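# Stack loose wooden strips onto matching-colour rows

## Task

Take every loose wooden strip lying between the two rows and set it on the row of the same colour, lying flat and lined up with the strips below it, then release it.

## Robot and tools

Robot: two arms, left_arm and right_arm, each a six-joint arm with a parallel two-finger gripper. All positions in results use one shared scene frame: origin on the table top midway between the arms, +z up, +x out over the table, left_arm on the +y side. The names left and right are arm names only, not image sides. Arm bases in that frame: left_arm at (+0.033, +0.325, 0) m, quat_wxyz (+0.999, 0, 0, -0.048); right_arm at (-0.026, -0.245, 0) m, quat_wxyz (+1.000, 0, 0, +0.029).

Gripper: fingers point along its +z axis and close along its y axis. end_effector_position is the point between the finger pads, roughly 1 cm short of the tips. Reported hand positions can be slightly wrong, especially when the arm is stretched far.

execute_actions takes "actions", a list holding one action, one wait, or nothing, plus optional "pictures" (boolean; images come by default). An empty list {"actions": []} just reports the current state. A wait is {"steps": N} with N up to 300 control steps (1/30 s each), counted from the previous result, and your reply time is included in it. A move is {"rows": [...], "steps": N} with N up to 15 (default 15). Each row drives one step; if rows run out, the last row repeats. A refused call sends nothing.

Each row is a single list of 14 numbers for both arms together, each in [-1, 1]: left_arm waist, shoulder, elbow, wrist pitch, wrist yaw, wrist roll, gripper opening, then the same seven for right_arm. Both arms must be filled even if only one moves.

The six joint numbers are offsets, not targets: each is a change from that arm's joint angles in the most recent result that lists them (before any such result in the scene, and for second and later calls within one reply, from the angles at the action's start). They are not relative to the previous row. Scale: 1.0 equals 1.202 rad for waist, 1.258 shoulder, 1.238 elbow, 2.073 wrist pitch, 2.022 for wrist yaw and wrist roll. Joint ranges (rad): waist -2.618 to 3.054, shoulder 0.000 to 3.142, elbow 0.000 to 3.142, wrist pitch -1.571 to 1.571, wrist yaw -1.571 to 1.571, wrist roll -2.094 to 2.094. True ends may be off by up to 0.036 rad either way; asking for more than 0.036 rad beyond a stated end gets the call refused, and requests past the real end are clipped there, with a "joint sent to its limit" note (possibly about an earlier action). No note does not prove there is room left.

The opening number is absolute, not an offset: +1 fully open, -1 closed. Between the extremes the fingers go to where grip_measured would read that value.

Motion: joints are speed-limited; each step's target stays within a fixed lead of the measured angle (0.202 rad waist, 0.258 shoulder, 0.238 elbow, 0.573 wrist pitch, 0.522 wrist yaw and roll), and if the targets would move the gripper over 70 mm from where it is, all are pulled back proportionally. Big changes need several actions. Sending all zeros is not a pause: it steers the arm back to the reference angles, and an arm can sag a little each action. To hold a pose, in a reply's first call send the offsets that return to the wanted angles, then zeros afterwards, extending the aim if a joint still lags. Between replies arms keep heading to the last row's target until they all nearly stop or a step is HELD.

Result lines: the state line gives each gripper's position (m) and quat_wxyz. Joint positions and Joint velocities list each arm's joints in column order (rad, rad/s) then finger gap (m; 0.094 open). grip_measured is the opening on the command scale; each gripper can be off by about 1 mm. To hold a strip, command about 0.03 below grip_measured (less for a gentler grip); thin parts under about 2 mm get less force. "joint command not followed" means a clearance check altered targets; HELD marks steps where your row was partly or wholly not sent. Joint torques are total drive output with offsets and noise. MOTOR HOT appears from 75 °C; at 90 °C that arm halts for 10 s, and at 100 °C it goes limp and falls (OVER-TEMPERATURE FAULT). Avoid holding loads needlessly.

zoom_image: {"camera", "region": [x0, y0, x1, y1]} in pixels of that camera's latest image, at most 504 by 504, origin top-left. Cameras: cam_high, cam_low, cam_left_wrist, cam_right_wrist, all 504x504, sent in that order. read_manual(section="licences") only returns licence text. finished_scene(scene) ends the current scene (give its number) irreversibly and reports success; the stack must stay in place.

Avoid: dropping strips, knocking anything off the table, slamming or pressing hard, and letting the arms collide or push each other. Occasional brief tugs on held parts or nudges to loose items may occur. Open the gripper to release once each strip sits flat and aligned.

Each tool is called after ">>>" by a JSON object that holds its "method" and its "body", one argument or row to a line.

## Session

>>> {"method": "execute_actions", "body": {
  "actions": []
}}

Scene clock: 0.00 s of 6000.00 s.
left_arm: end_effector_position=(+0.2442, +0.3939, +0.3244) grip_measured=+1.000 end_effector_quat_wxyz=(+0.313, +0.558, +0.638, +0.428) | right_arm: end_effector_position=(+0.3117, -0.3263, +0.1739) grip_measured=+1.000 end_effector_quat_wxyz=(-0.068, -0.256, +0.820, -0.507)
Joint positions: left_arm=[ 0.632  0.63   1.078 -0.921  0.282  1.799  0.094] | right_arm=[ 0.172  1.799  1.371 -1.251  1.07  -0.313  0.094]
Joint velocities: left_arm=[-0.012 -0.002 -0.007 -0.051 -0.066 -0.037  0.   ] | right_arm=[-0.017  0.022 -0.007 -0.022 -0.022  0.022  0.   ]
Joint torques (N m, as the arm reports them, + toward a larger angle): no reading
Motor temperatures (°C, as the motors report them): left_arm=[25 28 28 28 27 26] | right_arm=[25 27 26 27 26 25]
camera_calibration (this result's frames):
cam_left_wrist: T_world_to_cam=[[-0.476525, 0.0422487, -0.878145, 0.378315], [-0.486632, 0.819199, 0.303484, -0.259484], [0.732197, 0.571951, -0.369809, -0.161144], [0, 0, 0, 1]] pos_world=[0.171993, 0.288752, 0.351372]
cam_right_wrist: T_world_to_cam=[[0.404871, -0.437693, 0.80281, -0.410586], [-0.860686, 0.113998, 0.49621, 0.256509], [-0.308706, -0.891869, -0.330562, -0.039712], [0, 0, 0, 1]] pos_world=[0.374749, -0.24437, 0.189213]

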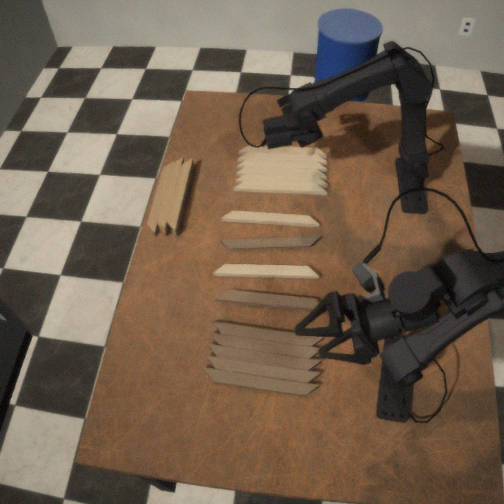

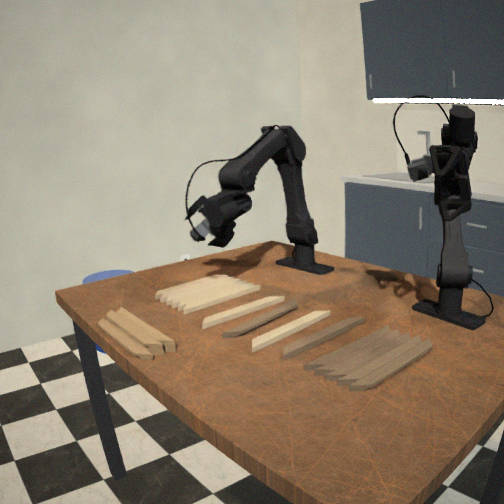

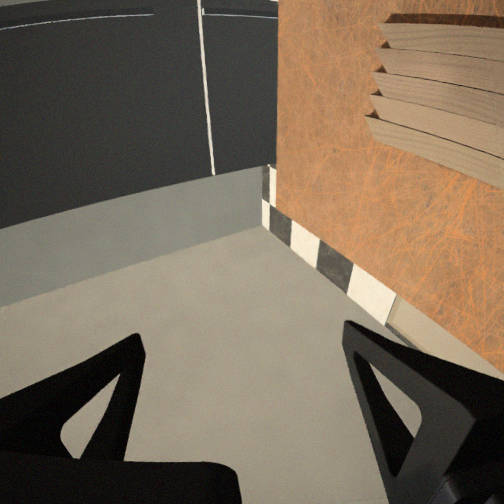

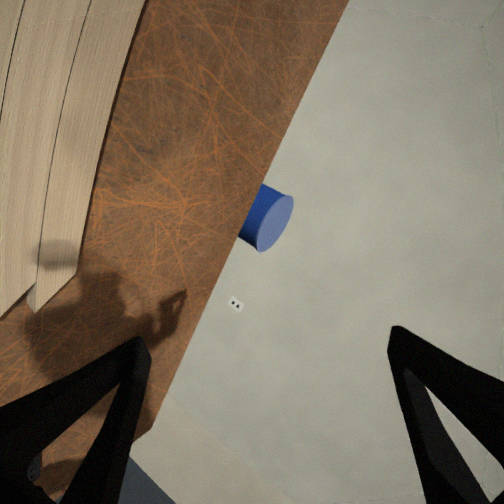

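>>> {"method": "execute_actions", "body": {
  "actions": [
    {"rows":[[-0.878,1,0.32,-0.096,-0.14,-1,0.4,0.15,0.1,0.42,-0.004,-0.529,0.367,0.4]]}
  ],
  "pictures": false
}}

>>> {"method": "execute_actions", "body": {
  "actions": [
    {"steps":50}
  ],
  "pictures": false
}}

>>> {"method": "execute_actions", "body": {
  "actions": [
    {"rows":[[0,0,0,0,0,-0.152,0.4,0,0.18,0,0,0,0,0.4]]}
  ]
}}

Scene clock: 8.00 s of 6000.00 s.
left_arm: end_effector_position=(+0.3922, +0.2198, +0.1729) grip_measured=+0.402 end_effector_quat_wxyz=(+0.183, +0.442, +0.878, +0.026) | right_arm: end_effector_position=(+0.3730, -0.0901, +0.1734) grip_measured=+0.402 end_effector_quat_wxyz=(+0.145, -0.016, +0.989, +0.004)
Joint positions: left_arm=[-0.184  1.619  1.467 -1.048  0.017  0.65   0.066] | right_arm=[ 0.355  1.932  1.876 -1.243  0.103  0.366  0.066]
Joint velocities: left_arm=[-1.17   1.775  0.017 -0.007 -0.081 -1.824  0.   ] | right_arm=[-0.046 -0.007  0.007 -0.051 -0.74   0.418  0.   ]
Joint torques (N m, as the arm reports them, + toward a larger angle): left_arm=[-1.25 -6.17  6.79  0.47  0.04 -0.02] | right_arm=[ -0.27 -10.64   6.08   0.62   0.1    0.11]
Motor temperatures (°C, as the motors report them): left_arm=[25 28 29 29 27 26] | right_arm=[25 29 26 27 26 25]
Steps of this call (steps 1 to 90: nothing new was sent; then 4.50 s passed at rest; steps 91 to 105: all 15 steps of this action). Readings (joint positions):
91: left_arm=[0.595 0.661 1.117 -0.973 0.232 1.725] | right_arm=[0.180 1.808 1.391 -1.268 1.024 -0.265]
92: left_arm=[0.519 0.728 1.195 -1.035 0.183 1.627] | right_arm=[0.197 1.829 1.431 -1.279 0.961 -0.203]
94: left_arm=[0.371 0.891 1.357 -1.065 0.113 1.433] | right_arm=[0.251 1.876 1.525 -1.276 0.826 -0.074]
98: left_arm=[0.126 1.169 1.467 -1.031 0.053 1.102] | right_arm=[0.334 1.938 1.739 -1.266 0.496 0.167]
105: the state above

Scene clock: 9.67 s of 6000.00 s.
left_arm: end_effector_position=(+0.3419, +0.1463, +0.0652) grip_measured=+0.402 end_effector_quat_wxyz=(+0.001, +0.154, +0.988, -0.004) | right_arm: end_effector_position=(+0.3643, -0.0750, +0.1719) grip_measured=+0.402 end_effector_quat_wxyz=(+0.121, +0.004, +0.991, +0.050)
Joint positions: left_arm=[-0.429  1.914  1.46  -1.111  0.006 -0.215  0.066] | right_arm=[ 0.355  1.932  1.876 -1.252  0.005  0.42   0.066]
Joint velocities: left_arm=[ 0.022 -0.007 -0.012  0.022 -0.022 -0.066 -0.001] | right_arm=[-0.012  0.002 -0.002 -0.11   0.007  0.051  0.   ]
Joint torques (N m, as the arm reports them, + toward a larger angle): left_arm=[ 0.41 -9.03  6.91  0.16 -0.08 -0.07] | right_arm=[ -0.21 -10.71   6.12   0.63  -0.03   0.1 ]
Motor temperatures (°C, as the motors report them): left_arm=[25 29 29 29 27 26] | right_arm=[25 29 26 27 26 25]
Steps of this call (steps 1 to 45: the robot went on to your last target; steps 46 to 50: nothing new was sent). Readings (joint positions):
1: left_arm=[-0.226 1.682 1.467 -1.049 0.015 0.588] | right_arm=[0.355 1.932 1.876 -1.245 0.082 0.376]
2: left_arm=[-0.269 1.743 1.467 -1.051 0.012 0.519] | right_arm=[0.355 1.932 1.876 -1.248 0.066 0.385]
4: left_arm=[-0.358 1.855 1.467 -1.057 0.008 0.331] | right_arm=[0.355 1.932 1.876 -1.249 0.043 0.397]
8: left_arm=[-0.446 1.946 1.461 -1.086 0.011 0.016] | right_arm=[0.355 1.932 1.876 -1.251 0.020 0.410]
50: the state above
All arms were judged still, so your last target was given up. Only a new action makes them travel on or press farther. Fingers that are still opening or closing keep moving.

Scene clock: 10.17 s of 6000.00 s.
left_arm: end_effector_position=(+0.3419, +0.1463, +0.0652) grip_measured=+0.402 end_effector_quat_wxyz=(+0.001, +0.010, +1.000, -0.004) | right_arm: end_effector_position=(+0.3597, -0.0770, +0.0596) grip_measured=+0.402 end_effector_quat_wxyz=(-0.007, +0.004, +1.000, -0.006)
Joint positions: left_arm=[-0.429  1.914  1.46  -1.111  0.006 -0.504  0.066] | right_arm=[ 0.355  2.195  1.856 -1.249  0.005  0.42   0.066]
Joint velocities: left_arm=[-0.002  0.002  0.002 -0.037 -0.037 -0.081 -0.001] | right_arm=[-0.012 -0.1    0.012 -0.007  0.037 -0.095 -0.   ]
Joint torques (N m, as the arm reports them, + toward a larger angle): left_arm=[-0.01 -7.31  5.65  0.24 -0.01 -0.08] | right_arm=[  0.02 -14.36   6.14   0.18   0.03  -0.01]
Motor temperatures (°C, as the motors report them): left_arm=[25 29 29 29 27 26] | right_arm=[25 29 26 27 26 25]
Steps of this call (steps 1 to 15: all 15 steps of this action). Readings (joint positions):
1: left_arm=[-0.429 1.914 1.460 -1.111 0.006 -0.260] | right_arm=[0.355 1.947 1.880 -1.256 0.005 0.420]
2: left_arm=[-0.429 1.914 1.460 -1.111 0.006 -0.311] | right_arm=[0.355 1.970 1.888 -1.255 0.005 0.420]
4: left_arm=[-0.429 1.914 1.460 -1.111 0.006 -0.385] | right_arm=[0.355 2.046 1.890 -1.248 0.005 0.420]
8: left_arm=[-0.429 1.914 1.460 -1.111 0.006 -0.462] | right_arm=[0.355 2.189 1.869 -1.243 0.005 0.420]
15: the state above
camera_calibration (this result's frames):
cam_left_wrist: T_world_to_cam=[[-0.0801775, -0.996206, 0.0338332, 0.164646], [-0.914368, 0.0870203, 0.395423, 0.316901], [-0.396867, 0.000768024, -0.917876, 0.318396], [0, 0, 0, 1]] pos_world=[0.429326, 0.1362, 0.161367]
cam_right_wrist: T_world_to_cam=[[-0.112187, -0.992782, -0.042409, -0.0355649], [-0.876505, 0.0787604, 0.474907, 0.33037], [-0.468139, 0.09045, -0.879014, 0.325322], [0, 0, 0, 1]] pos_world=[0.437877, -0.0907536, 0.127559]

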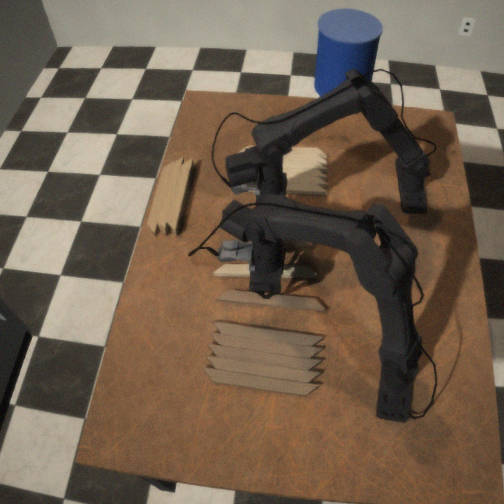

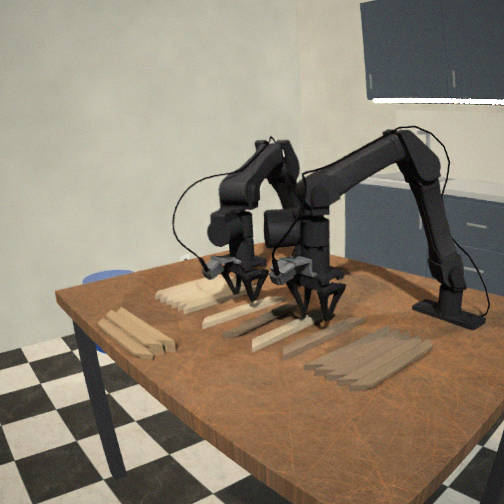

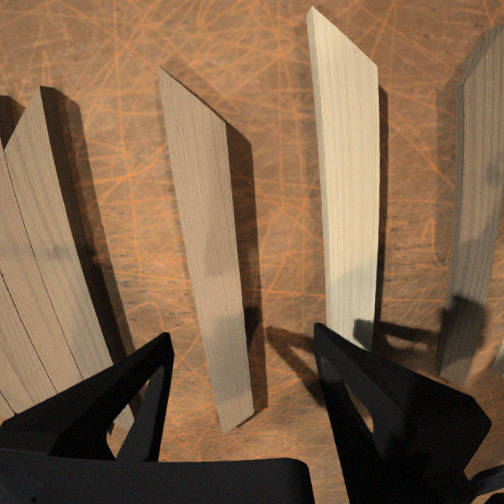

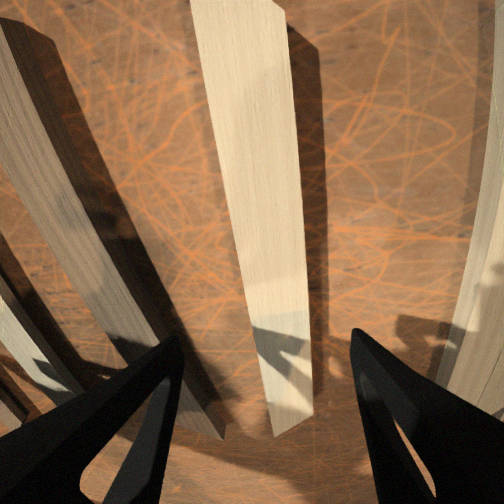

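>>> {"method": "execute_actions", "body": {
  "actions": [
    {"rows":[[0.02,0,-0.16,0.093,0,-0.015,0.4,-0.025,-0.015,-0.135,0.085,0,-0.01,0.4]]}
  ],
  "pictures": false
}}

>>> {"method": "execute_actions", "body": {
  "actions": [
    {"steps":10}
  ]
}}

Scene clock: 15.73 s of 6000.00 s.
left_arm: end_effector_position=(+0.3257, +0.1630, +0.0143) grip_measured=+0.402 end_effector_quat_wxyz=(-0.015, -0.011, +1.000, +0.004) | right_arm: end_effector_position=(+0.3560, -0.0887, +0.0212) grip_measured=+0.402 end_effector_quat_wxyz=(-0.007, +0.011, +1.000, -0.004)
Joint positions: left_arm=[-0.409  1.926  1.263 -0.938  0.008 -0.526  0.066] | right_arm=[ 0.331  2.188  1.69  -1.088  0.002  0.41   0.066]
Joint velocities: left_arm=[-0.007 -0.012 -0.002  0.007 -0.022 -0.022 -0.001] | right_arm=[-0.007 -0.002 -0.027 -0.007  0.022  0.022 -0.001]
Joint torques (N m, as the arm reports them, + toward a larger angle): left_arm=[ 0.28 -7.83  5.14  0.29 -0.03 -0.06] | right_arm=[ -0.5  -12.71   4.62   0.33   0.07  -0.16]
Motor temperatures (°C, as the motors report them): left_arm=[25 29 29 29 27 26] | right_arm=[25 31 27 27 26 25]
Steps of this call (steps 1 to 30: the robot went on to your last target; steps 31 to 90: nothing new was sent; then 2.07 s passed at rest; steps 91 to 105: all 15 steps of this action). Readings (joint positions):
91: left_arm=[-0.428 1.909 1.430 -1.073 0.006 -0.516] | right_arm=[0.354 2.185 1.830 -1.219 0.005 0.418]
92: left_arm=[-0.425 1.898 1.380 -1.025 0.006 -0.518] | right_arm=[0.352 2.174 1.788 -1.179 0.005 0.416]
94: left_arm=[-0.418 1.907 1.303 -0.994 0.006 -0.521] | right_arm=[0.344 2.177 1.725 -1.145 0.005 0.414]
98: left_arm=[-0.409 1.926 1.263 -0.971 0.008 -0.526] | right_arm=[0.332 2.188 1.690 -1.118 0.003 0.411]
105: the state above

Scene clock: 16.07 s of 6000.00 s.
left_arm: end_effector_position=(+0.3269, +0.1623, +0.0143) grip_measured=+0.402 end_effector_quat_wxyz=(-0.013, -0.011, +1.000, +0.002) | right_arm: end_effector_position=(+0.3573, -0.0882, +0.0212) grip_measured=+0.402 end_effector_quat_wxyz=(-0.004, +0.011, +1.000, -0.003)
Joint positions: left_arm=[-0.409  1.926  1.263 -0.932  0.008 -0.527  0.066] | right_arm=[ 0.331  2.188  1.69  -1.082  0.002  0.41   0.066]
Joint velocities: left_arm=[ 0.027 -0.007  0.007  0.007 -0.037  0.022 -0.001] | right_arm=[-0.022  0.012 -0.007 -0.007 -0.037  0.066  0.001]
Joint torques (N m, as the arm reports them, + toward a larger angle): left_arm=[ 0.33 -7.82  5.17  0.29 -0.03 -0.07] | right_arm=[ -0.47 -12.63   4.57   0.29   0.06  -0.12]
Motor temperatures (°C, as the motors report them): left_arm=[25 29 29 29 27 26] | right_arm=[25 31 27 27 26 25]
Steps of this call (steps 1 to 10: the robot went on to your last target). Readings (joint positions):
1: left_arm=[-0.409 1.926 1.263 -0.936 0.008 -0.526] | right_arm=[0.331 2.188 1.690 -1.087 0.002 0.410]
2: left_arm=[-0.409 1.926 1.263 -0.935 0.008 -0.526] | right_arm=[0.331 2.188 1.690 -1.085 0.002 0.410]
4: left_arm=[-0.409 1.926 1.263 -0.934 0.008 -0.527] | right_arm=[0.331 2.188 1.690 -1.084 0.002 0.410]
8: left_arm=[-0.409 1.926 1.263 -0.932 0.008 -0.527] | right_arm=[0.331 2.188 1.690 -1.083 0.002 0.410]
10: the state above
camera_calibration (this result's frames):
cam_left_wrist: T_world_to_cam=[[-0.0371559, -0.999063, 0.0221786, 0.167646], [-0.906155, 0.0430409, 0.420751, 0.326029], [-0.421311, -0.0044639, -0.906905, 0.274413], [0, 0, 0, 1]] pos_world=[0.417275, 0.154681, 0.107971]
cam_right_wrist: T_world_to_cam=[[-0.12557, -0.990868, -0.0491237, -0.0434487], [-0.87824, 0.0879934, 0.470055, 0.348905], [-0.46144, 0.102167, -0.881269, 0.290106], [0, 0, 0, 1]] pos_world=[0.434833, -0.103393, 0.0895223]

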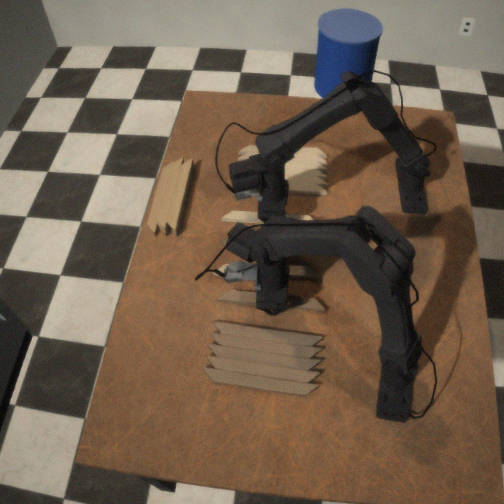

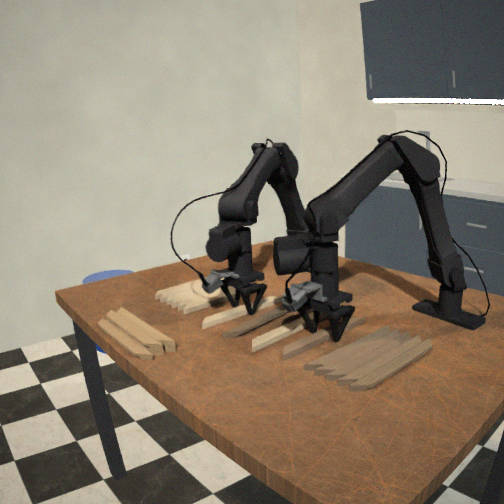

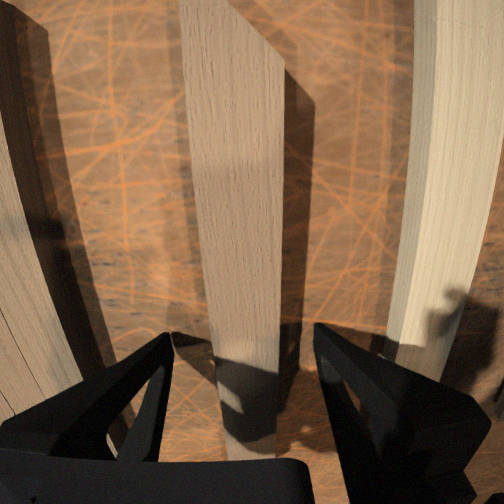

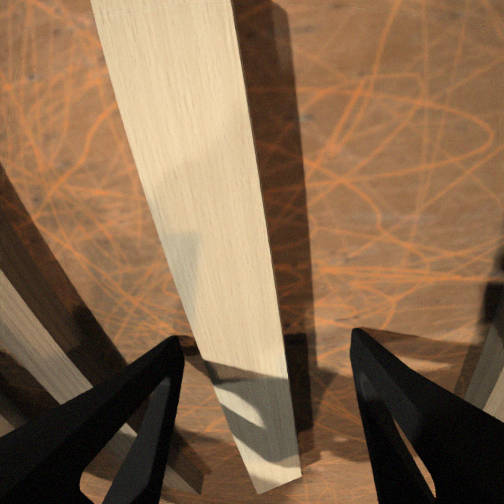

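>>> {"method": "execute_actions", "body": {
  "actions": [
    {"rows":[[0,0,0,0,0,0,0,0.02,0,0,0,0,-0.015,0.1],[0,0,0,0,0,0,0,0.02,0,0,0,0,-0.015,0.1],[0,0,0,0,0,0,0,0.02,0,0,0,0,-0.015,0.1],[0,0,0,0,0,0,-0.48,0.02,0,0,0,0,-0.015,-0.46]]}
  ],
  "pictures": false
}}

>>> {"method": "execute_actions", "body": {
  "actions": [
    {"rows":[[0,-0.195,0,-0.08,0,0,-0.48,0,-0.15,0,-0.07,0,0,-0.46]]}
  ],
  "pictures": false
}}

>>> {"method": "execute_actions", "body": {
  "actions": [
    {"rows":[[0.49,-0.01,-0.1,0.035,0,0.313,-0.48,-0.435,-0.01,-0.085,0.035,0,-0.28,-0.46]]}
  ],
  "pictures": false
}}

>>> {"method": "execute_actions", "body": {
  "actions": [
    {"steps":15}
  ]
}}

Scene clock: 23.97 s of 6000.00 s.
left_arm: end_effector_position=(+0.3270, +0.1622, +0.0143) grip_measured=-0.448 end_effector_quat_wxyz=(-0.013, -0.011, +1.000, +0.002) | right_arm: end_effector_position=(+0.3553, -0.0832, +0.0212) grip_measured=-0.428 end_effector_quat_wxyz=(-0.004, -0.005, +1.000, -0.003)
Joint positions: left_arm=[-0.409  1.926  1.263 -0.932  0.009 -0.527  0.026] | right_arm=[ 0.344  2.188  1.69  -1.082  0.002  0.391  0.027]
Joint velocities: left_arm=[-0.007 -0.007 -0.007 -0.066 -0.007 -0.066  0.   ] | right_arm=[ 0.007 -0.007  0.002 -0.007 -0.066 -0.081  0.001]
Joint torques (N m, as the arm reports them, + toward a larger angle): left_arm=[-0.02 -7.05  5.25  0.18 -0.01 -0.01] | right_arm=[  0.89 -11.63   4.62   0.21   0.02  -0.14]
Motor temperatures (°C, as the motors report them): left_arm=[25 30 29 28 27 26] | right_arm=[25 32 27 27 26 25]
Steps of this call (steps 1 to 15: the robot went on to your last target; steps 16 to 90: nothing new was sent; then 4.40 s passed at rest; steps 91 to 105: all 15 steps of this action). Readings (joint positions):
91: left_arm=[-0.409 1.926 1.263 -0.932 0.008 -0.527] | right_arm=[0.332 2.188 1.690 -1.082 0.002 0.407]
92: left_arm=[-0.409 1.926 1.263 -0.932 0.008 -0.527] | right_arm=[0.333 2.188 1.690 -1.082 0.002 0.403]
94: left_arm=[-0.409 1.926 1.263 -0.932 0.008 -0.527] | right_arm=[0.338 2.188 1.690 -1.082 0.002 0.398]
98: left_arm=[-0.409 1.926 1.263 -0.932 0.009 -0.527] | right_arm=[0.344 2.188 1.690 -1.082 0.002 0.394]
105: the state above

Scene clock: 24.47 s of 6000.00 s.
left_arm: end_effector_position=(+0.3047, +0.1745, +0.0857) grip_measured=-0.448 end_effector_quat_wxyz=(+0.023, -0.011, +1.000, -0.018) | right_arm: end_effector_position=(+0.3314, -0.0933, +0.0875) grip_measured=-0.428 end_effector_quat_wxyz=(+0.013, -0.005, +1.000, +0.004)
Joint positions: left_arm=[-0.409  1.679  1.25  -1.085  0.009 -0.527  0.026] | right_arm=[ 0.344  2.003  1.674 -1.215  0.002  0.391  0.027]
Joint velocities: left_arm=[ 0.007 -0.007 -0.007 -0.037  0.022 -0.022 -0.   ] | right_arm=[-0.032  0.002 -0.017  0.037 -0.022 -0.037  0.   ]
Joint torques (N m, as the arm reports them, + toward a larger angle): left_arm=[-0.01 -5.62  7.02  0.26 -0.01 -0.01] | right_arm=[  0.01 -10.72   5.89   0.22   0.03  -0.01]
Motor temperatures (°C, as the motors report them): left_arm=[25 30 29 28 27 26] | right_arm=[25 32 27 27 26 25]
Steps of this call (steps 1 to 15: all 15 steps of this action). Readings (joint positions):
1: left_arm=[-0.409 1.911 1.261 -0.938 0.009 -0.527] | right_arm=[0.344 2.177 1.687 -1.088 0.002 0.391]
2: left_arm=[-0.409 1.879 1.253 -0.961 0.009 -0.527] | right_arm=[0.344 2.156 1.679 -1.108 0.002 0.391]
4: left_arm=[-0.409 1.784 1.250 -1.015 0.009 -0.527] | right_arm=[0.344 2.096 1.674 -1.158 0.002 0.391]
8: left_arm=[-0.409 1.670 1.250 -1.057 0.009 -0.527] | right_arm=[0.344 2.005 1.674 -1.194 0.002 0.391]
15: the state above

Scene clock: 24.97 s of 6000.00 s.
left_arm: end_effector_position=(+0.3226, +0.3544, +0.0553) grip_measured=-0.448 end_effector_quat_wxyz=(+0.002, -0.012, +1.000, +0.001) | right_arm: end_effector_position=(+0.3470, -0.3099, +0.0611) grip_measured=-0.428 end_effector_quat_wxyz=(-0.003, +0.014, +1.000, -0.010)
Joint positions: left_arm=[ 0.192  1.683  1.132 -1.015 -0.002  0.073  0.026] | right_arm=[-0.221  2.007  1.574 -1.14   0.02  -0.137  0.027]
Joint velocities: left_arm=[-0.105  0.017 -0.002 -0.007 -0.007  0.168 -0.   ] | right_arm=[ 0.222  0.002  0.007  0.022  0.081 -0.154 -0.001]
Joint torques (N m, as the arm reports them, + toward a larger angle): left_arm=[-0.35 -6.54  5.03  0.27  0.01  0.07] | right_arm=[  2.23 -11.64   4.38   0.23  -0.15  -0.11]
Motor temperatures (°C, as the motors report them): left_arm=[25 30 29 28 27 26] | right_arm=[25 32 27 27 26 25]
Steps of this call (steps 1 to 15: all 15 steps of this action). Readings (joint positions):
1: left_arm=[-0.388 1.677 1.234 -1.068 0.020 -0.449] | right_arm=[0.330 2.002 1.662 -1.203 -0.005 0.324]
2: left_arm=[-0.343 1.672 1.205 -1.044 0.029 -0.347] | right_arm=[0.305 1.999 1.641 -1.187 -0.015 0.240]
4: left_arm=[-0.208 1.676 1.157 -1.030 0.028 -0.186] | right_arm=[0.214 2.001 1.602 -1.170 -0.018 0.110]
8: left_arm=[0.084 1.683 1.132 -1.024 0.017 -0.017] | right_arm=[-0.027 2.007 1.574 -1.155 -0.014 -0.040]
15: the state above

Scene clock: 25.47 s of 6000.00 s.
left_arm: end_effector_position=(+0.3228, +0.3524, +0.0553) grip_measured=-0.448 end_effector_quat_wxyz=(+0.002, +0.003, +1.000, -0.000) | right_arm: end_effector_position=(+0.3495, -0.2931, +0.0611) grip_measured=-0.428 end_effector_quat_wxyz=(-0.002, -0.019, +1.000, -0.004)
Joint positions: left_arm=[ 0.187  1.683  1.132 -1.015  0.001  0.098  0.026] | right_arm=[-0.182  2.007  1.574 -1.14   0.008 -0.164  0.027]
Joint velocities: left_arm=[-0.002 -0.002 -0.002 -0.037  0.022 -0.022 -0.001] | right_arm=[ 0.022  0.012  0.007 -0.022  0.037 -0.037 -0.   ]
Joint torques (N m, as the arm reports them, + toward a larger angle): left_arm=[-0.53 -6.53  5.01  0.26  0.06  0.05] | right_arm=[  0.26 -11.66   4.37   0.22  -0.02  -0.13]
Motor temperatures (°C, as the motors report them): left_arm=[25 30 29 28 27 26] | right_arm=[25 32 27 27 26 25]
Steps of this call (steps 1 to 15: the robot went on to your last target). Readings (joint positions):
1: left_arm=[0.189 1.683 1.132 -1.015 -0.001 0.078] | right_arm=[-0.213 2.007 1.574 -1.140 0.019 -0.142]
2: left_arm=[0.187 1.683 1.132 -1.015 0.000 0.083] | right_arm=[-0.203 2.007 1.574 -1.140 0.017 -0.147]
4: left_arm=[0.187 1.683 1.132 -1.015 0.000 0.088] | right_arm=[-0.188 2.007 1.574 -1.140 0.012 -0.153]
8: left_arm=[0.187 1.683 1.132 -1.015 0.001 0.094] | right_arm=[-0.182 2.007 1.574 -1.140 0.008 -0.160]
15: the state above
camera_calibration (this result's frames):
cam_left_wrist: T_world_to_cam=[[-0.0661663, -0.997469, 0.0260381, 0.365113], [-0.916702, 0.0710729, 0.3932, 0.291908], [-0.394056, 0.0021475, -0.919084, 0.300315], [0, 0, 0, 1]] pos_world=[0.410092, 0.342797, 0.151729]
cam_right_wrist: T_world_to_cam=[[-0.0658259, -0.996662, -0.0482938, -0.268168], [-0.883802, 0.0357678, 0.466491, 0.328168], [-0.463207, 0.0733894, -0.883206, 0.334903], [0, 0, 0, 1]] pos_world=[0.427512, -0.303589, 0.12975]

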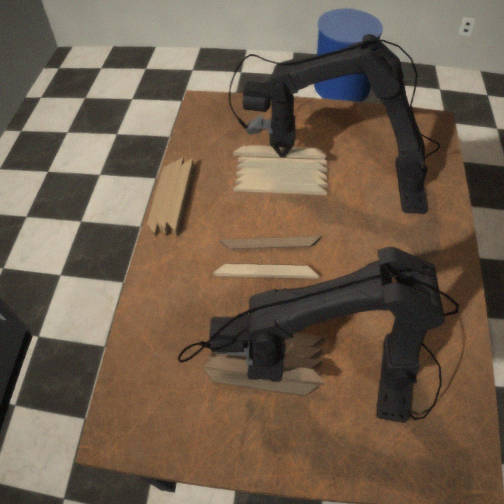

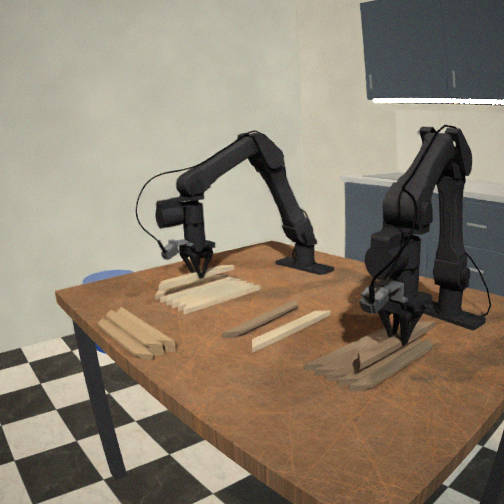

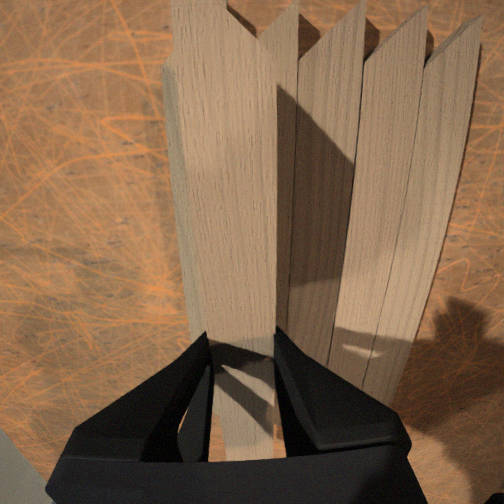

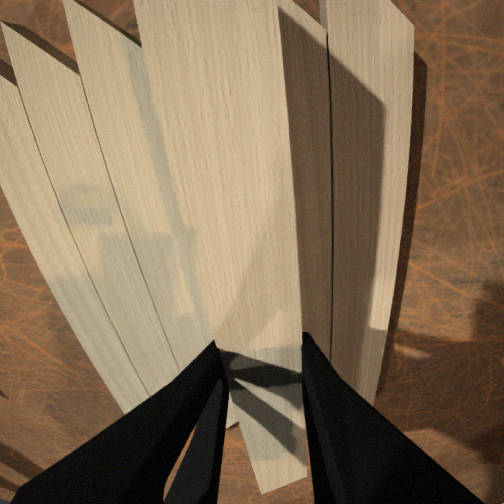

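>>> {"method": "execute_actions", "body": {
  "actions": [
    {"rows":[[-0.036,0.036,-0.032,0.044,0,-0.012,-0.48,-0.032,0.008,-0.068,0.05,0,-0.008,-0.46]]}
  ]
}}

Scene clock: 30.40 s of 6000.00 s.
left_arm: end_effector_position=(+0.3270, +0.3417, +0.0336) grip_measured=-0.448 end_effector_quat_wxyz=(-0.003, +0.015, +1.000, +0.000) | right_arm: end_effector_position=(+0.3429, -0.3038, +0.0336) grip_measured=-0.428 end_effector_quat_wxyz=(-0.008, -0.007, +1.000, -0.002)
Joint positions: left_arm=[ 0.148  1.734  1.098 -0.941 -0.001  0.082  0.026] | right_arm=[-0.213  2.026  1.489 -1.049  0.007 -0.169  0.027]
Joint velocities: left_arm=[-0.002 -0.017 -0.002  0.066  0.022  0.022  0.001] | right_arm=[ 0.007 -0.007  0.007  0.022 -0.022  0.051  0.   ]
Joint torques (N m, as the arm reports them, + toward a larger angle): left_arm=[-0.4  -6.02  4.82  0.35  0.   -0.05] | right_arm=[ -0.63 -10.91   4.66   0.32   0.04  -0.13]
Motor temperatures (°C, as the motors report them): left_arm=[25 30 29 28 27 26] | right_arm=[25 32 27 27 26 25]
Steps of this call (steps 1 to 15: the robot went on to your last target; steps 16 to 90: nothing new was sent; then 1.43 s passed at rest; steps 91 to 105: all 15 steps of this action). Readings (joint positions):
91: left_arm=[0.183 1.686 1.128 -1.007 -0.001 0.096] | right_arm=[-0.184 2.007 1.562 -1.125 0.007 -0.165]
92: left_arm=[0.176 1.691 1.122 -0.991 -0.001 0.093] | right_arm=[-0.188 2.006 1.546 -1.104 0.007 -0.166]
94: left_arm=[0.158 1.711 1.111 -0.969 -0.001 0.088] | right_arm=[-0.200 2.013 1.512 -1.080 0.007 -0.168]
98: left_arm=[0.148 1.733 1.098 -0.953 -0.001 0.085] | right_arm=[-0.213 2.026 1.489 -1.066 0.007 -0.169]
105: the state above
camera_calibration (this result's frames):
cam_left_wrist: T_world_to_cam=[[-0.0883395, -0.995761, 0.0256221, 0.362009], [-0.910886, 0.0911656, 0.402462, 0.295963], [-0.403092, 0.0122145, -0.915078, 0.281352], [0, 0, 0, 1]] pos_world=[0.414979, 0.330056, 0.129069]
cam_right_wrist: T_world_to_cam=[[-0.0915093, -0.994554, -0.0498851, -0.27105], [-0.876788, 0.0567221, 0.47752, 0.339137], [-0.472089, 0.0874362, -0.877204, 0.315475], [0, 0, 0, 1]] pos_world=[0.42148, -0.316394, 0.10127]

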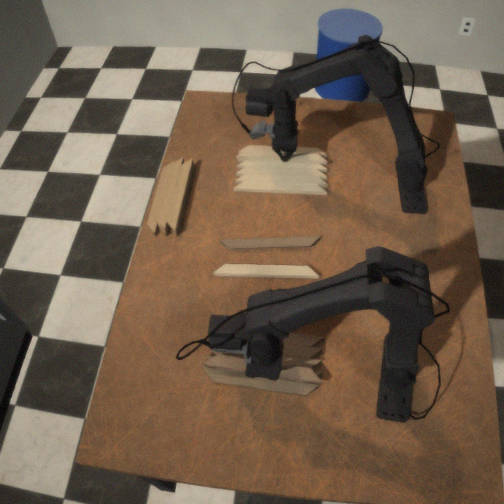

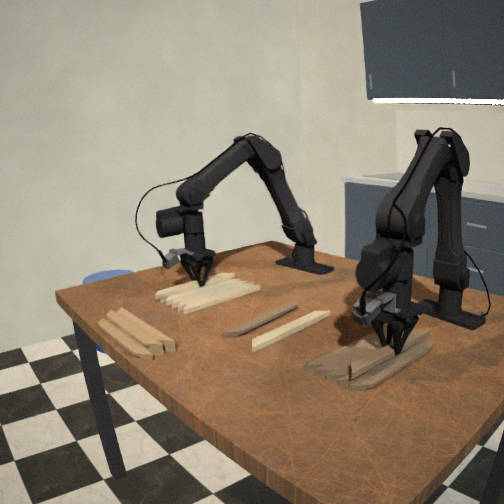

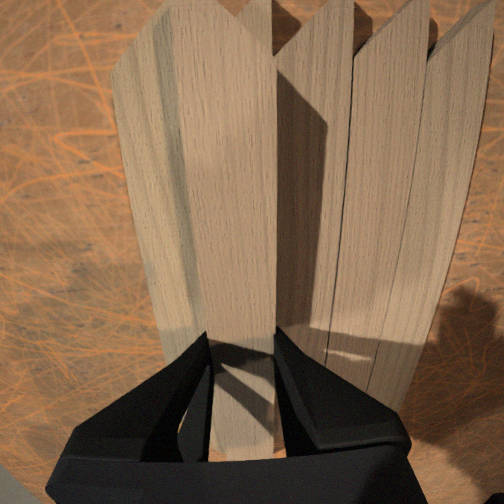

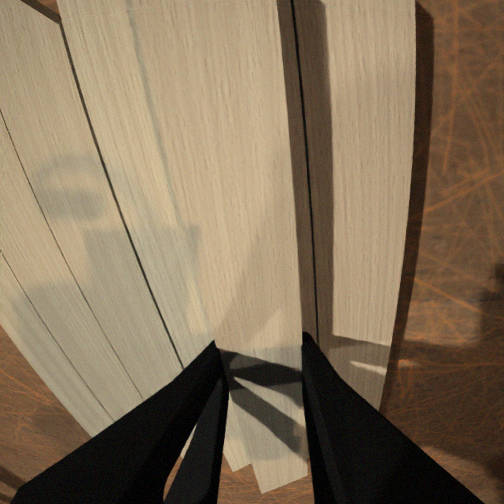

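>>> {"method": "execute_actions", "body": {
  "actions": [
    {"rows":[[0,0.01,0,0,0,0,-0.48,-0.016,0,0,0,0,0,-0.46]],"steps":10}
  ],
  "pictures": false
}}

>>> {"method": "execute_actions", "body": {
  "actions": [
    {"rows":[[0,0,0,0,0,0,0.4,0,0,0,0,0,0,0.4]],"steps":10}
  ],
  "pictures": false
}}

>>> {"method": "execute_actions", "body": {
  "actions": [
    {"rows":[[0,0,0.25,-0.177,0,0,0.4,0,-0.1,0.05,-0.08,0,0,0.4]]}
  ],
  "pictures": false
}}

>>> {"method": "execute_actions", "body": {
  "actions": [
    {"rows":[[-0.711,0.435,0.53,0,0,-0.522,0.4,0,0,0,0,0,0,0.4]]}
  ],
  "pictures": false
}}

>>> {"method": "execute_actions", "body": {
  "actions": [
    {"steps":30}
  ]
}}

Scene clock: 38.83 s of 6000.00 s.
left_arm: end_effector_position=(+0.3276, +0.3418, +0.0336) grip_measured=-0.448 end_effector_quat_wxyz=(-0.001, +0.014, +1.000, +0.000) | right_arm: end_effector_position=(+0.3432, -0.3066, +0.0336) grip_measured=-0.428 end_effector_quat_wxyz=(-0.007, -0.003, +1.000, -0.002)
Joint positions: left_arm=[ 0.148  1.734  1.098 -0.938 -0.001  0.081  0.026] | right_arm=[-0.221  2.026  1.489 -1.046  0.007 -0.169  0.027]
Joint velocities: left_arm=[-0.007  0.007  0.007  0.007 -0.066  0.11  -0.   ] | right_arm=[-0.007 -0.002 -0.022 -0.081 -0.051 -0.051  0.   ]
Joint torques (N m, as the arm reports them, + toward a larger angle): left_arm=[-0.01 -4.93  5.35  0.2  -0.01  0.  ] | right_arm=[ -1.   -10.27   4.6    0.19   0.03  -0.01]
Motor temperatures (°C, as the motors report them): left_arm=[25 30 29 28 27 26] | right_arm=[25 32 27 27 26 25]
Steps of this call (steps 1 to 15: the robot went on to your last target; steps 16 to 90: nothing new was sent; then 5.10 s passed at rest; steps 91 to 100: all 10 steps of this action). Readings (joint positions):
91: left_arm=[0.148 1.734 1.098 -0.938 -0.001 0.081] | right_arm=[-0.214 2.026 1.489 -1.046 0.007 -0.169]
92: left_arm=[0.148 1.734 1.098 -0.938 -0.001 0.081] | right_arm=[-0.214 2.026 1.489 -1.046 0.007 -0.169]
94: left_arm=[0.148 1.734 1.098 -0.938 -0.001 0.081] | right_arm=[-0.218 2.026 1.489 -1.046 0.007 -0.169]
98: left_arm=[0.148 1.734 1.098 -0.938 -0.001 0.081] | right_arm=[-0.221 2.026 1.489 -1.046 0.007 -0.169]
100: the state above

Scene clock: 39.17 s of 6000.00 s.
left_arm: end_effector_position=(+0.3276, +0.3418, +0.0336) grip_measured=+0.398 end_effector_quat_wxyz=(-0.001, +0.014, +1.000, +0.000) | right_arm: end_effector_position=(+0.3432, -0.3066, +0.0336) grip_measured=+0.398 end_effector_quat_wxyz=(-0.007, -0.003, +1.000, -0.002)
Joint positions: left_arm=[ 0.148  1.734  1.098 -0.938 -0.001  0.081  0.066] | right_arm=[-0.221  2.026  1.489 -1.046  0.007 -0.169  0.066]
Joint velocities: left_arm=[-0.002 -0.002  0.002  0.037 -0.022 -0.007 -0.   ] | right_arm=[ 0.007  0.007 -0.017 -0.066 -0.051 -0.051  0.001]
Joint torques (N m, as the arm reports them, + toward a larger angle): left_arm=[-0.02 -5.67  5.34  0.22 -0.01 -0.01] | right_arm=[  0.   -10.29   4.6    0.22   0.03  -0.01]
Motor temperatures (°C, as the motors report them): left_arm=[25 30 29 28 27 26] | right_arm=[25 32 27 27 26 25]
Steps of this call (steps 1 to 10: all 10 steps of this action). Readings (joint positions):
1: left_arm=[0.148 1.734 1.098 -0.938 -0.001 0.081] | right_arm=[-0.221 2.026 1.489 -1.046 0.007 -0.169]
2: left_arm=[0.148 1.734 1.098 -0.938 -0.001 0.081] | right_arm=[-0.221 2.026 1.489 -1.046 0.007 -0.169]
4: left_arm=[0.148 1.734 1.098 -0.938 -0.001 0.081] | right_arm=[-0.221 2.026 1.489 -1.046 0.007 -0.169]
8: left_arm=[0.148 1.734 1.098 -0.938 -0.001 0.081] | right_arm=[-0.221 2.026 1.489 -1.046 0.007 -0.169]
10: the state above

Scene clock: 39.67 s of 6000.00 s.
left_arm: end_effector_position=(+0.3344, +0.3421, +0.1053) grip_measured=+0.398 end_effector_quat_wxyz=(-0.026, +0.014, +1.000, -0.001) | right_arm: end_effector_position=(+0.3257, -0.3037, +0.0839) grip_measured=+0.398 end_effector_quat_wxyz=(-0.004, -0.003, +1.000, -0.003)
Joint positions: left_arm=[ 0.148  1.738  1.396 -1.282 -0.001  0.081  0.066] | right_arm=[-0.221  1.912  1.533 -1.198  0.007 -0.169  0.066]
Joint velocities: left_arm=[-0.002 -0.012 -0.007 -0.11   0.037  0.007  0.   ] | right_arm=[ 0.002  0.017  0.022 -0.066  0.066  0.022  0.   ]
Joint torques (N m, as the arm reports them, + toward a larger angle): left_arm=[-0.01 -6.17  6.67  0.08 -0.01 -0.01] | right_arm=[  0.   -10.59   6.07   0.19   0.03  -0.01]
Motor temperatures (°C, as the motors report them): left_arm=[25 30 29 28 27 26] | right_arm=[25 32 27 27 26 25]
Steps of this call (steps 1 to 15: all 15 steps of this action). Readings (joint positions):
1: left_arm=[0.148 1.742 1.133 -0.996 -0.001 0.081] | right_arm=[-0.221 2.019 1.493 -1.060 0.007 -0.169]
2: left_arm=[0.148 1.757 1.195 -1.082 -0.001 0.081] | right_arm=[-0.221 2.007 1.494 -1.088 0.007 -0.169]
4: left_arm=[0.148 1.762 1.315 -1.161 -0.001 0.081] | right_arm=[-0.221 1.967 1.503 -1.136 0.007 -0.169]
8: left_arm=[0.148 1.737 1.396 -1.212 -0.001 0.081] | right_arm=[-0.221 1.915 1.530 -1.177 0.007 -0.169]
15: the state above

Scene clock: 40.17 s of 6000.00 s.
left_arm: end_effector_position=(+0.4093, +0.0867, +0.0401) grip_measured=+0.398 end_effector_quat_wxyz=(-0.005, -0.106, +0.994, +0.011) | right_arm: end_effector_position=(+0.3256, -0.3037, +0.0839) grip_measured=+0.398 end_effector_quat_wxyz=(-0.004, -0.003, +1.000, -0.003)
Joint positions: left_arm=[-0.476  2.319  1.985 -1.259 -0.01  -0.784  0.066] | right_arm=[-0.221  1.912  1.533 -1.198  0.007 -0.169  0.066]
Joint velocities: left_arm=[-1.404 -0.007  0.212 -0.007  0.007 -0.857 -0.   ] | right_arm=[-0.007 -0.002 -0.002 -0.022 -0.051 -0.007  0.001]
Joint torques (N m, as the arm reports them, + toward a larger angle): left_arm=[ -0.81 -11.53   8.74   0.02   0.02  -0.06] | right_arm=[ 0.   -9.43  4.77  0.24  0.03 -0.01]
Motor temperatures (°C, as the motors report them): left_arm=[25 30 29 28 27 26] | right_arm=[25 32 27 27 26 25]
Steps of this call (steps 1 to 15: all 15 steps of this action). Readings (joint positions):
1: left_arm=[0.133 1.761 1.425 -1.310 -0.008 0.023] | right_arm=[-0.221 1.912 1.533 -1.198 0.007 -0.169]
2: left_arm=[0.104 1.807 1.482 -1.332 -0.013 -0.050] | right_arm=[-0.221 1.912 1.533 -1.198 0.007 -0.169]
4: left_arm=[0.021 1.920 1.597 -1.319 -0.014 -0.184] | right_arm=[-0.221 1.912 1.533 -1.198 0.007 -0.169]
8: left_arm=[-0.150 2.157 1.808 -1.294 -0.013 -0.446] | right_arm=[-0.221 1.912 1.533 -1.198 0.007 -0.169]
15: the state above

Scene clock: 41.17 s of 6000.00 s.
left_arm: end_effector_position=(+0.3495, +0.0008, +0.0501) grip_measured=+0.398 end_effector_quat_wxyz=(-0.001, -0.084, +0.996, -0.005) | right_arm: end_effector_position=(+0.3256, -0.3037, +0.0839) grip_measured=+0.398 end_effector_quat_wxyz=(-0.004, -0.003, +1.000, -0.003)
Joint positions: left_arm=[-0.702  2.319  2.025 -1.271  0.008 -0.966  0.066] | right_arm=[-0.221  1.912  1.533 -1.198  0.007 -0.169  0.066]
Joint velocities: left_arm=[ 0.022  0.007  0.002 -0.022  0.022  0.081  0.   ] | right_arm=[-0.002 -0.017 -0.022  0.007 -0.007 -0.037 -0.001]
Joint torques (N m, as the arm reports them, + toward a larger angle): left_arm=[ -0.3  -12.2    8.27   0.13  -0.1   -0.07] | right_arm=[-0.01 -9.49  4.78  0.24  0.03 -0.01]
Motor temperatures (°C, as the motors report them): left_arm=[25 30 29 28 27 26] | right_arm=[25 32 27 27 26 25]
Steps of this call (steps 1 to 30: the robot went on to your last target). Readings (joint positions):
1: left_arm=[-0.526 2.319 1.993 -1.259 -0.009 -0.810] | right_arm=[-0.221 1.912 1.533 -1.198 0.007 -0.169]
2: left_arm=[-0.577 2.319 2.002 -1.259 -0.009 -0.834] | right_arm=[-0.221 1.912 1.533 -1.198 0.007 -0.169]
4: left_arm=[-0.672 2.319 2.017 -1.259 -0.004 -0.880] | right_arm=[-0.221 1.912 1.533 -1.198 0.007 -0.169]
8: left_arm=[-0.760 2.319 2.025 -1.261 0.015 -0.929] | right_arm=[-0.221 1.912 1.533 -1.198 0.007 -0.169]
30: the state above
All arms were judged still, so your last target was given up. Only a new action makes them travel on or press farther. Fingers that are still opening or closing keep moving.
camera_calibration (this result's frames):
cam_left_wrist: T_world_to_cam=[[0.109505, -0.993351, 0.0355221, -0.0455362], [-0.912646, -0.0863209, 0.399533, 0.341817], [-0.39381, -0.0761699, -0.91603, 0.306572], [0, 0, 0, 1]] pos_world=[0.437675, 0.00762403, 0.14588]
cam_right_wrist: T_world_to_cam=[[-0.0983232, -0.993929, -0.0493684, -0.267651], [-0.880101, 0.0636934, 0.470495, 0.303747], [-0.464495, 0.0897097, -0.88102, 0.349941], [0, 0, 0, 1]] pos_world=[0.403557, -0.316766, 0.15218]

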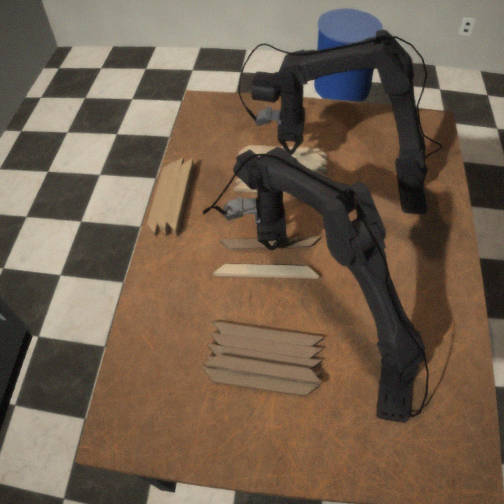

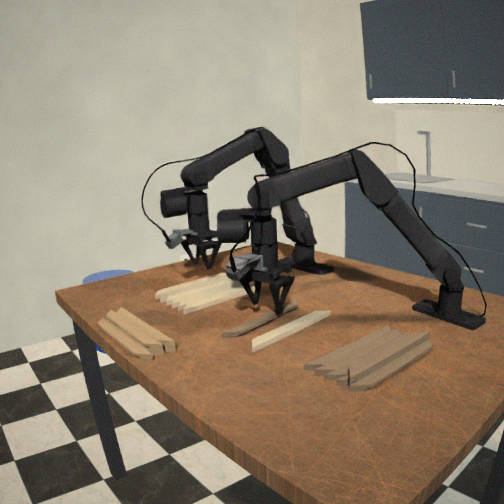

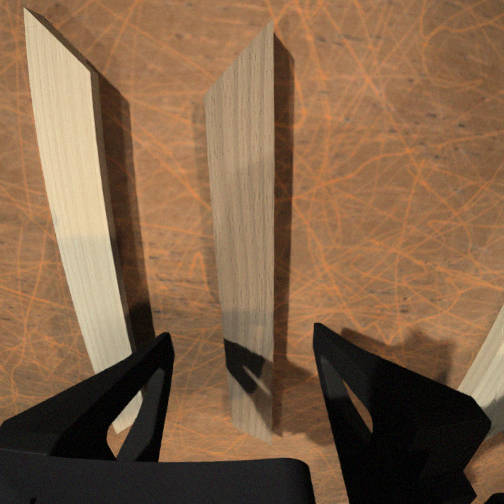

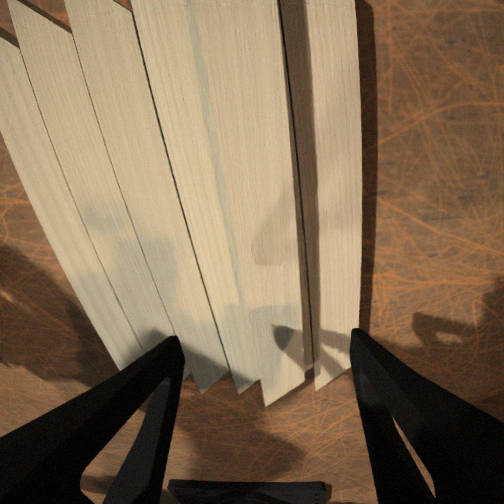

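Centred. Descend.

>>> {"method": "execute_actions", "body": {
  "actions": [
    {"rows":[[0,0.008,-0.08,0.058,0,0,0.3,0,0,0,0,0,0,0.4]]}
  ],
  "pictures": false
}}

Scene clock: 43.57 s of 6000.00 s.
left_arm: end_effector_position=(+0.3480, +0.0022, +0.0160) grip_measured=+0.302 end_effector_quat_wxyz=(-0.006, -0.085, +0.996, +0.000) | right_arm: end_effector_position=(+0.3256, -0.3037, +0.0839) grip_measured=+0.398 end_effector_quat_wxyz=(-0.004, -0.003, +1.000, -0.003)
Joint positions: left_arm=[-0.702  2.344  1.932 -1.166  0.008 -0.967  0.061] | right_arm=[-0.221  1.912  1.533 -1.198  0.007 -0.169  0.066]
Joint velocities: left_arm=[-0.007 -0.007 -0.002  0.037 -0.066 -0.007 -0.001] | right_arm=[-0.002 -0.017 -0.007 -0.007  0.007 -0.007 -0.001]
Joint torques (N m, as the arm reports them, + toward a larger angle): left_arm=[  0.02 -11.     5.13   0.31  -0.02  -0.01] | right_arm=[-0.01 -9.49  4.78  0.23  0.03 -0.01]
Motor temperatures (°C, as the motors report them): left_arm=[25 31 29 28 27 26] | right_arm=[25 32 27 27 26 25]
Steps of this call (steps 1 to 57: nothing new was sent; steps 58 to 72: all 15 steps of this action). Readings (joint positions):
58: left_arm=[-0.702 2.318 2.010 -1.253 0.008 -0.967] | right_arm=[-0.221 1.912 1.533 -1.198 0.007 -0.169]
59: left_arm=[-0.702 2.315 1.988 -1.230 0.008 -0.967] | right_arm=[-0.221 1.912 1.533 -1.198 0.007 -0.169]
61: left_arm=[-0.702 2.322 1.954 -1.204 0.008 -0.967] | right_arm=[-0.221 1.912 1.533 -1.198 0.007 -0.169]
65: left_arm=[-0.702 2.344 1.932 -1.186 0.008 -0.967] | right_arm=[-0.221 1.912 1.533 -1.198 0.007 -0.169]
72: the state above


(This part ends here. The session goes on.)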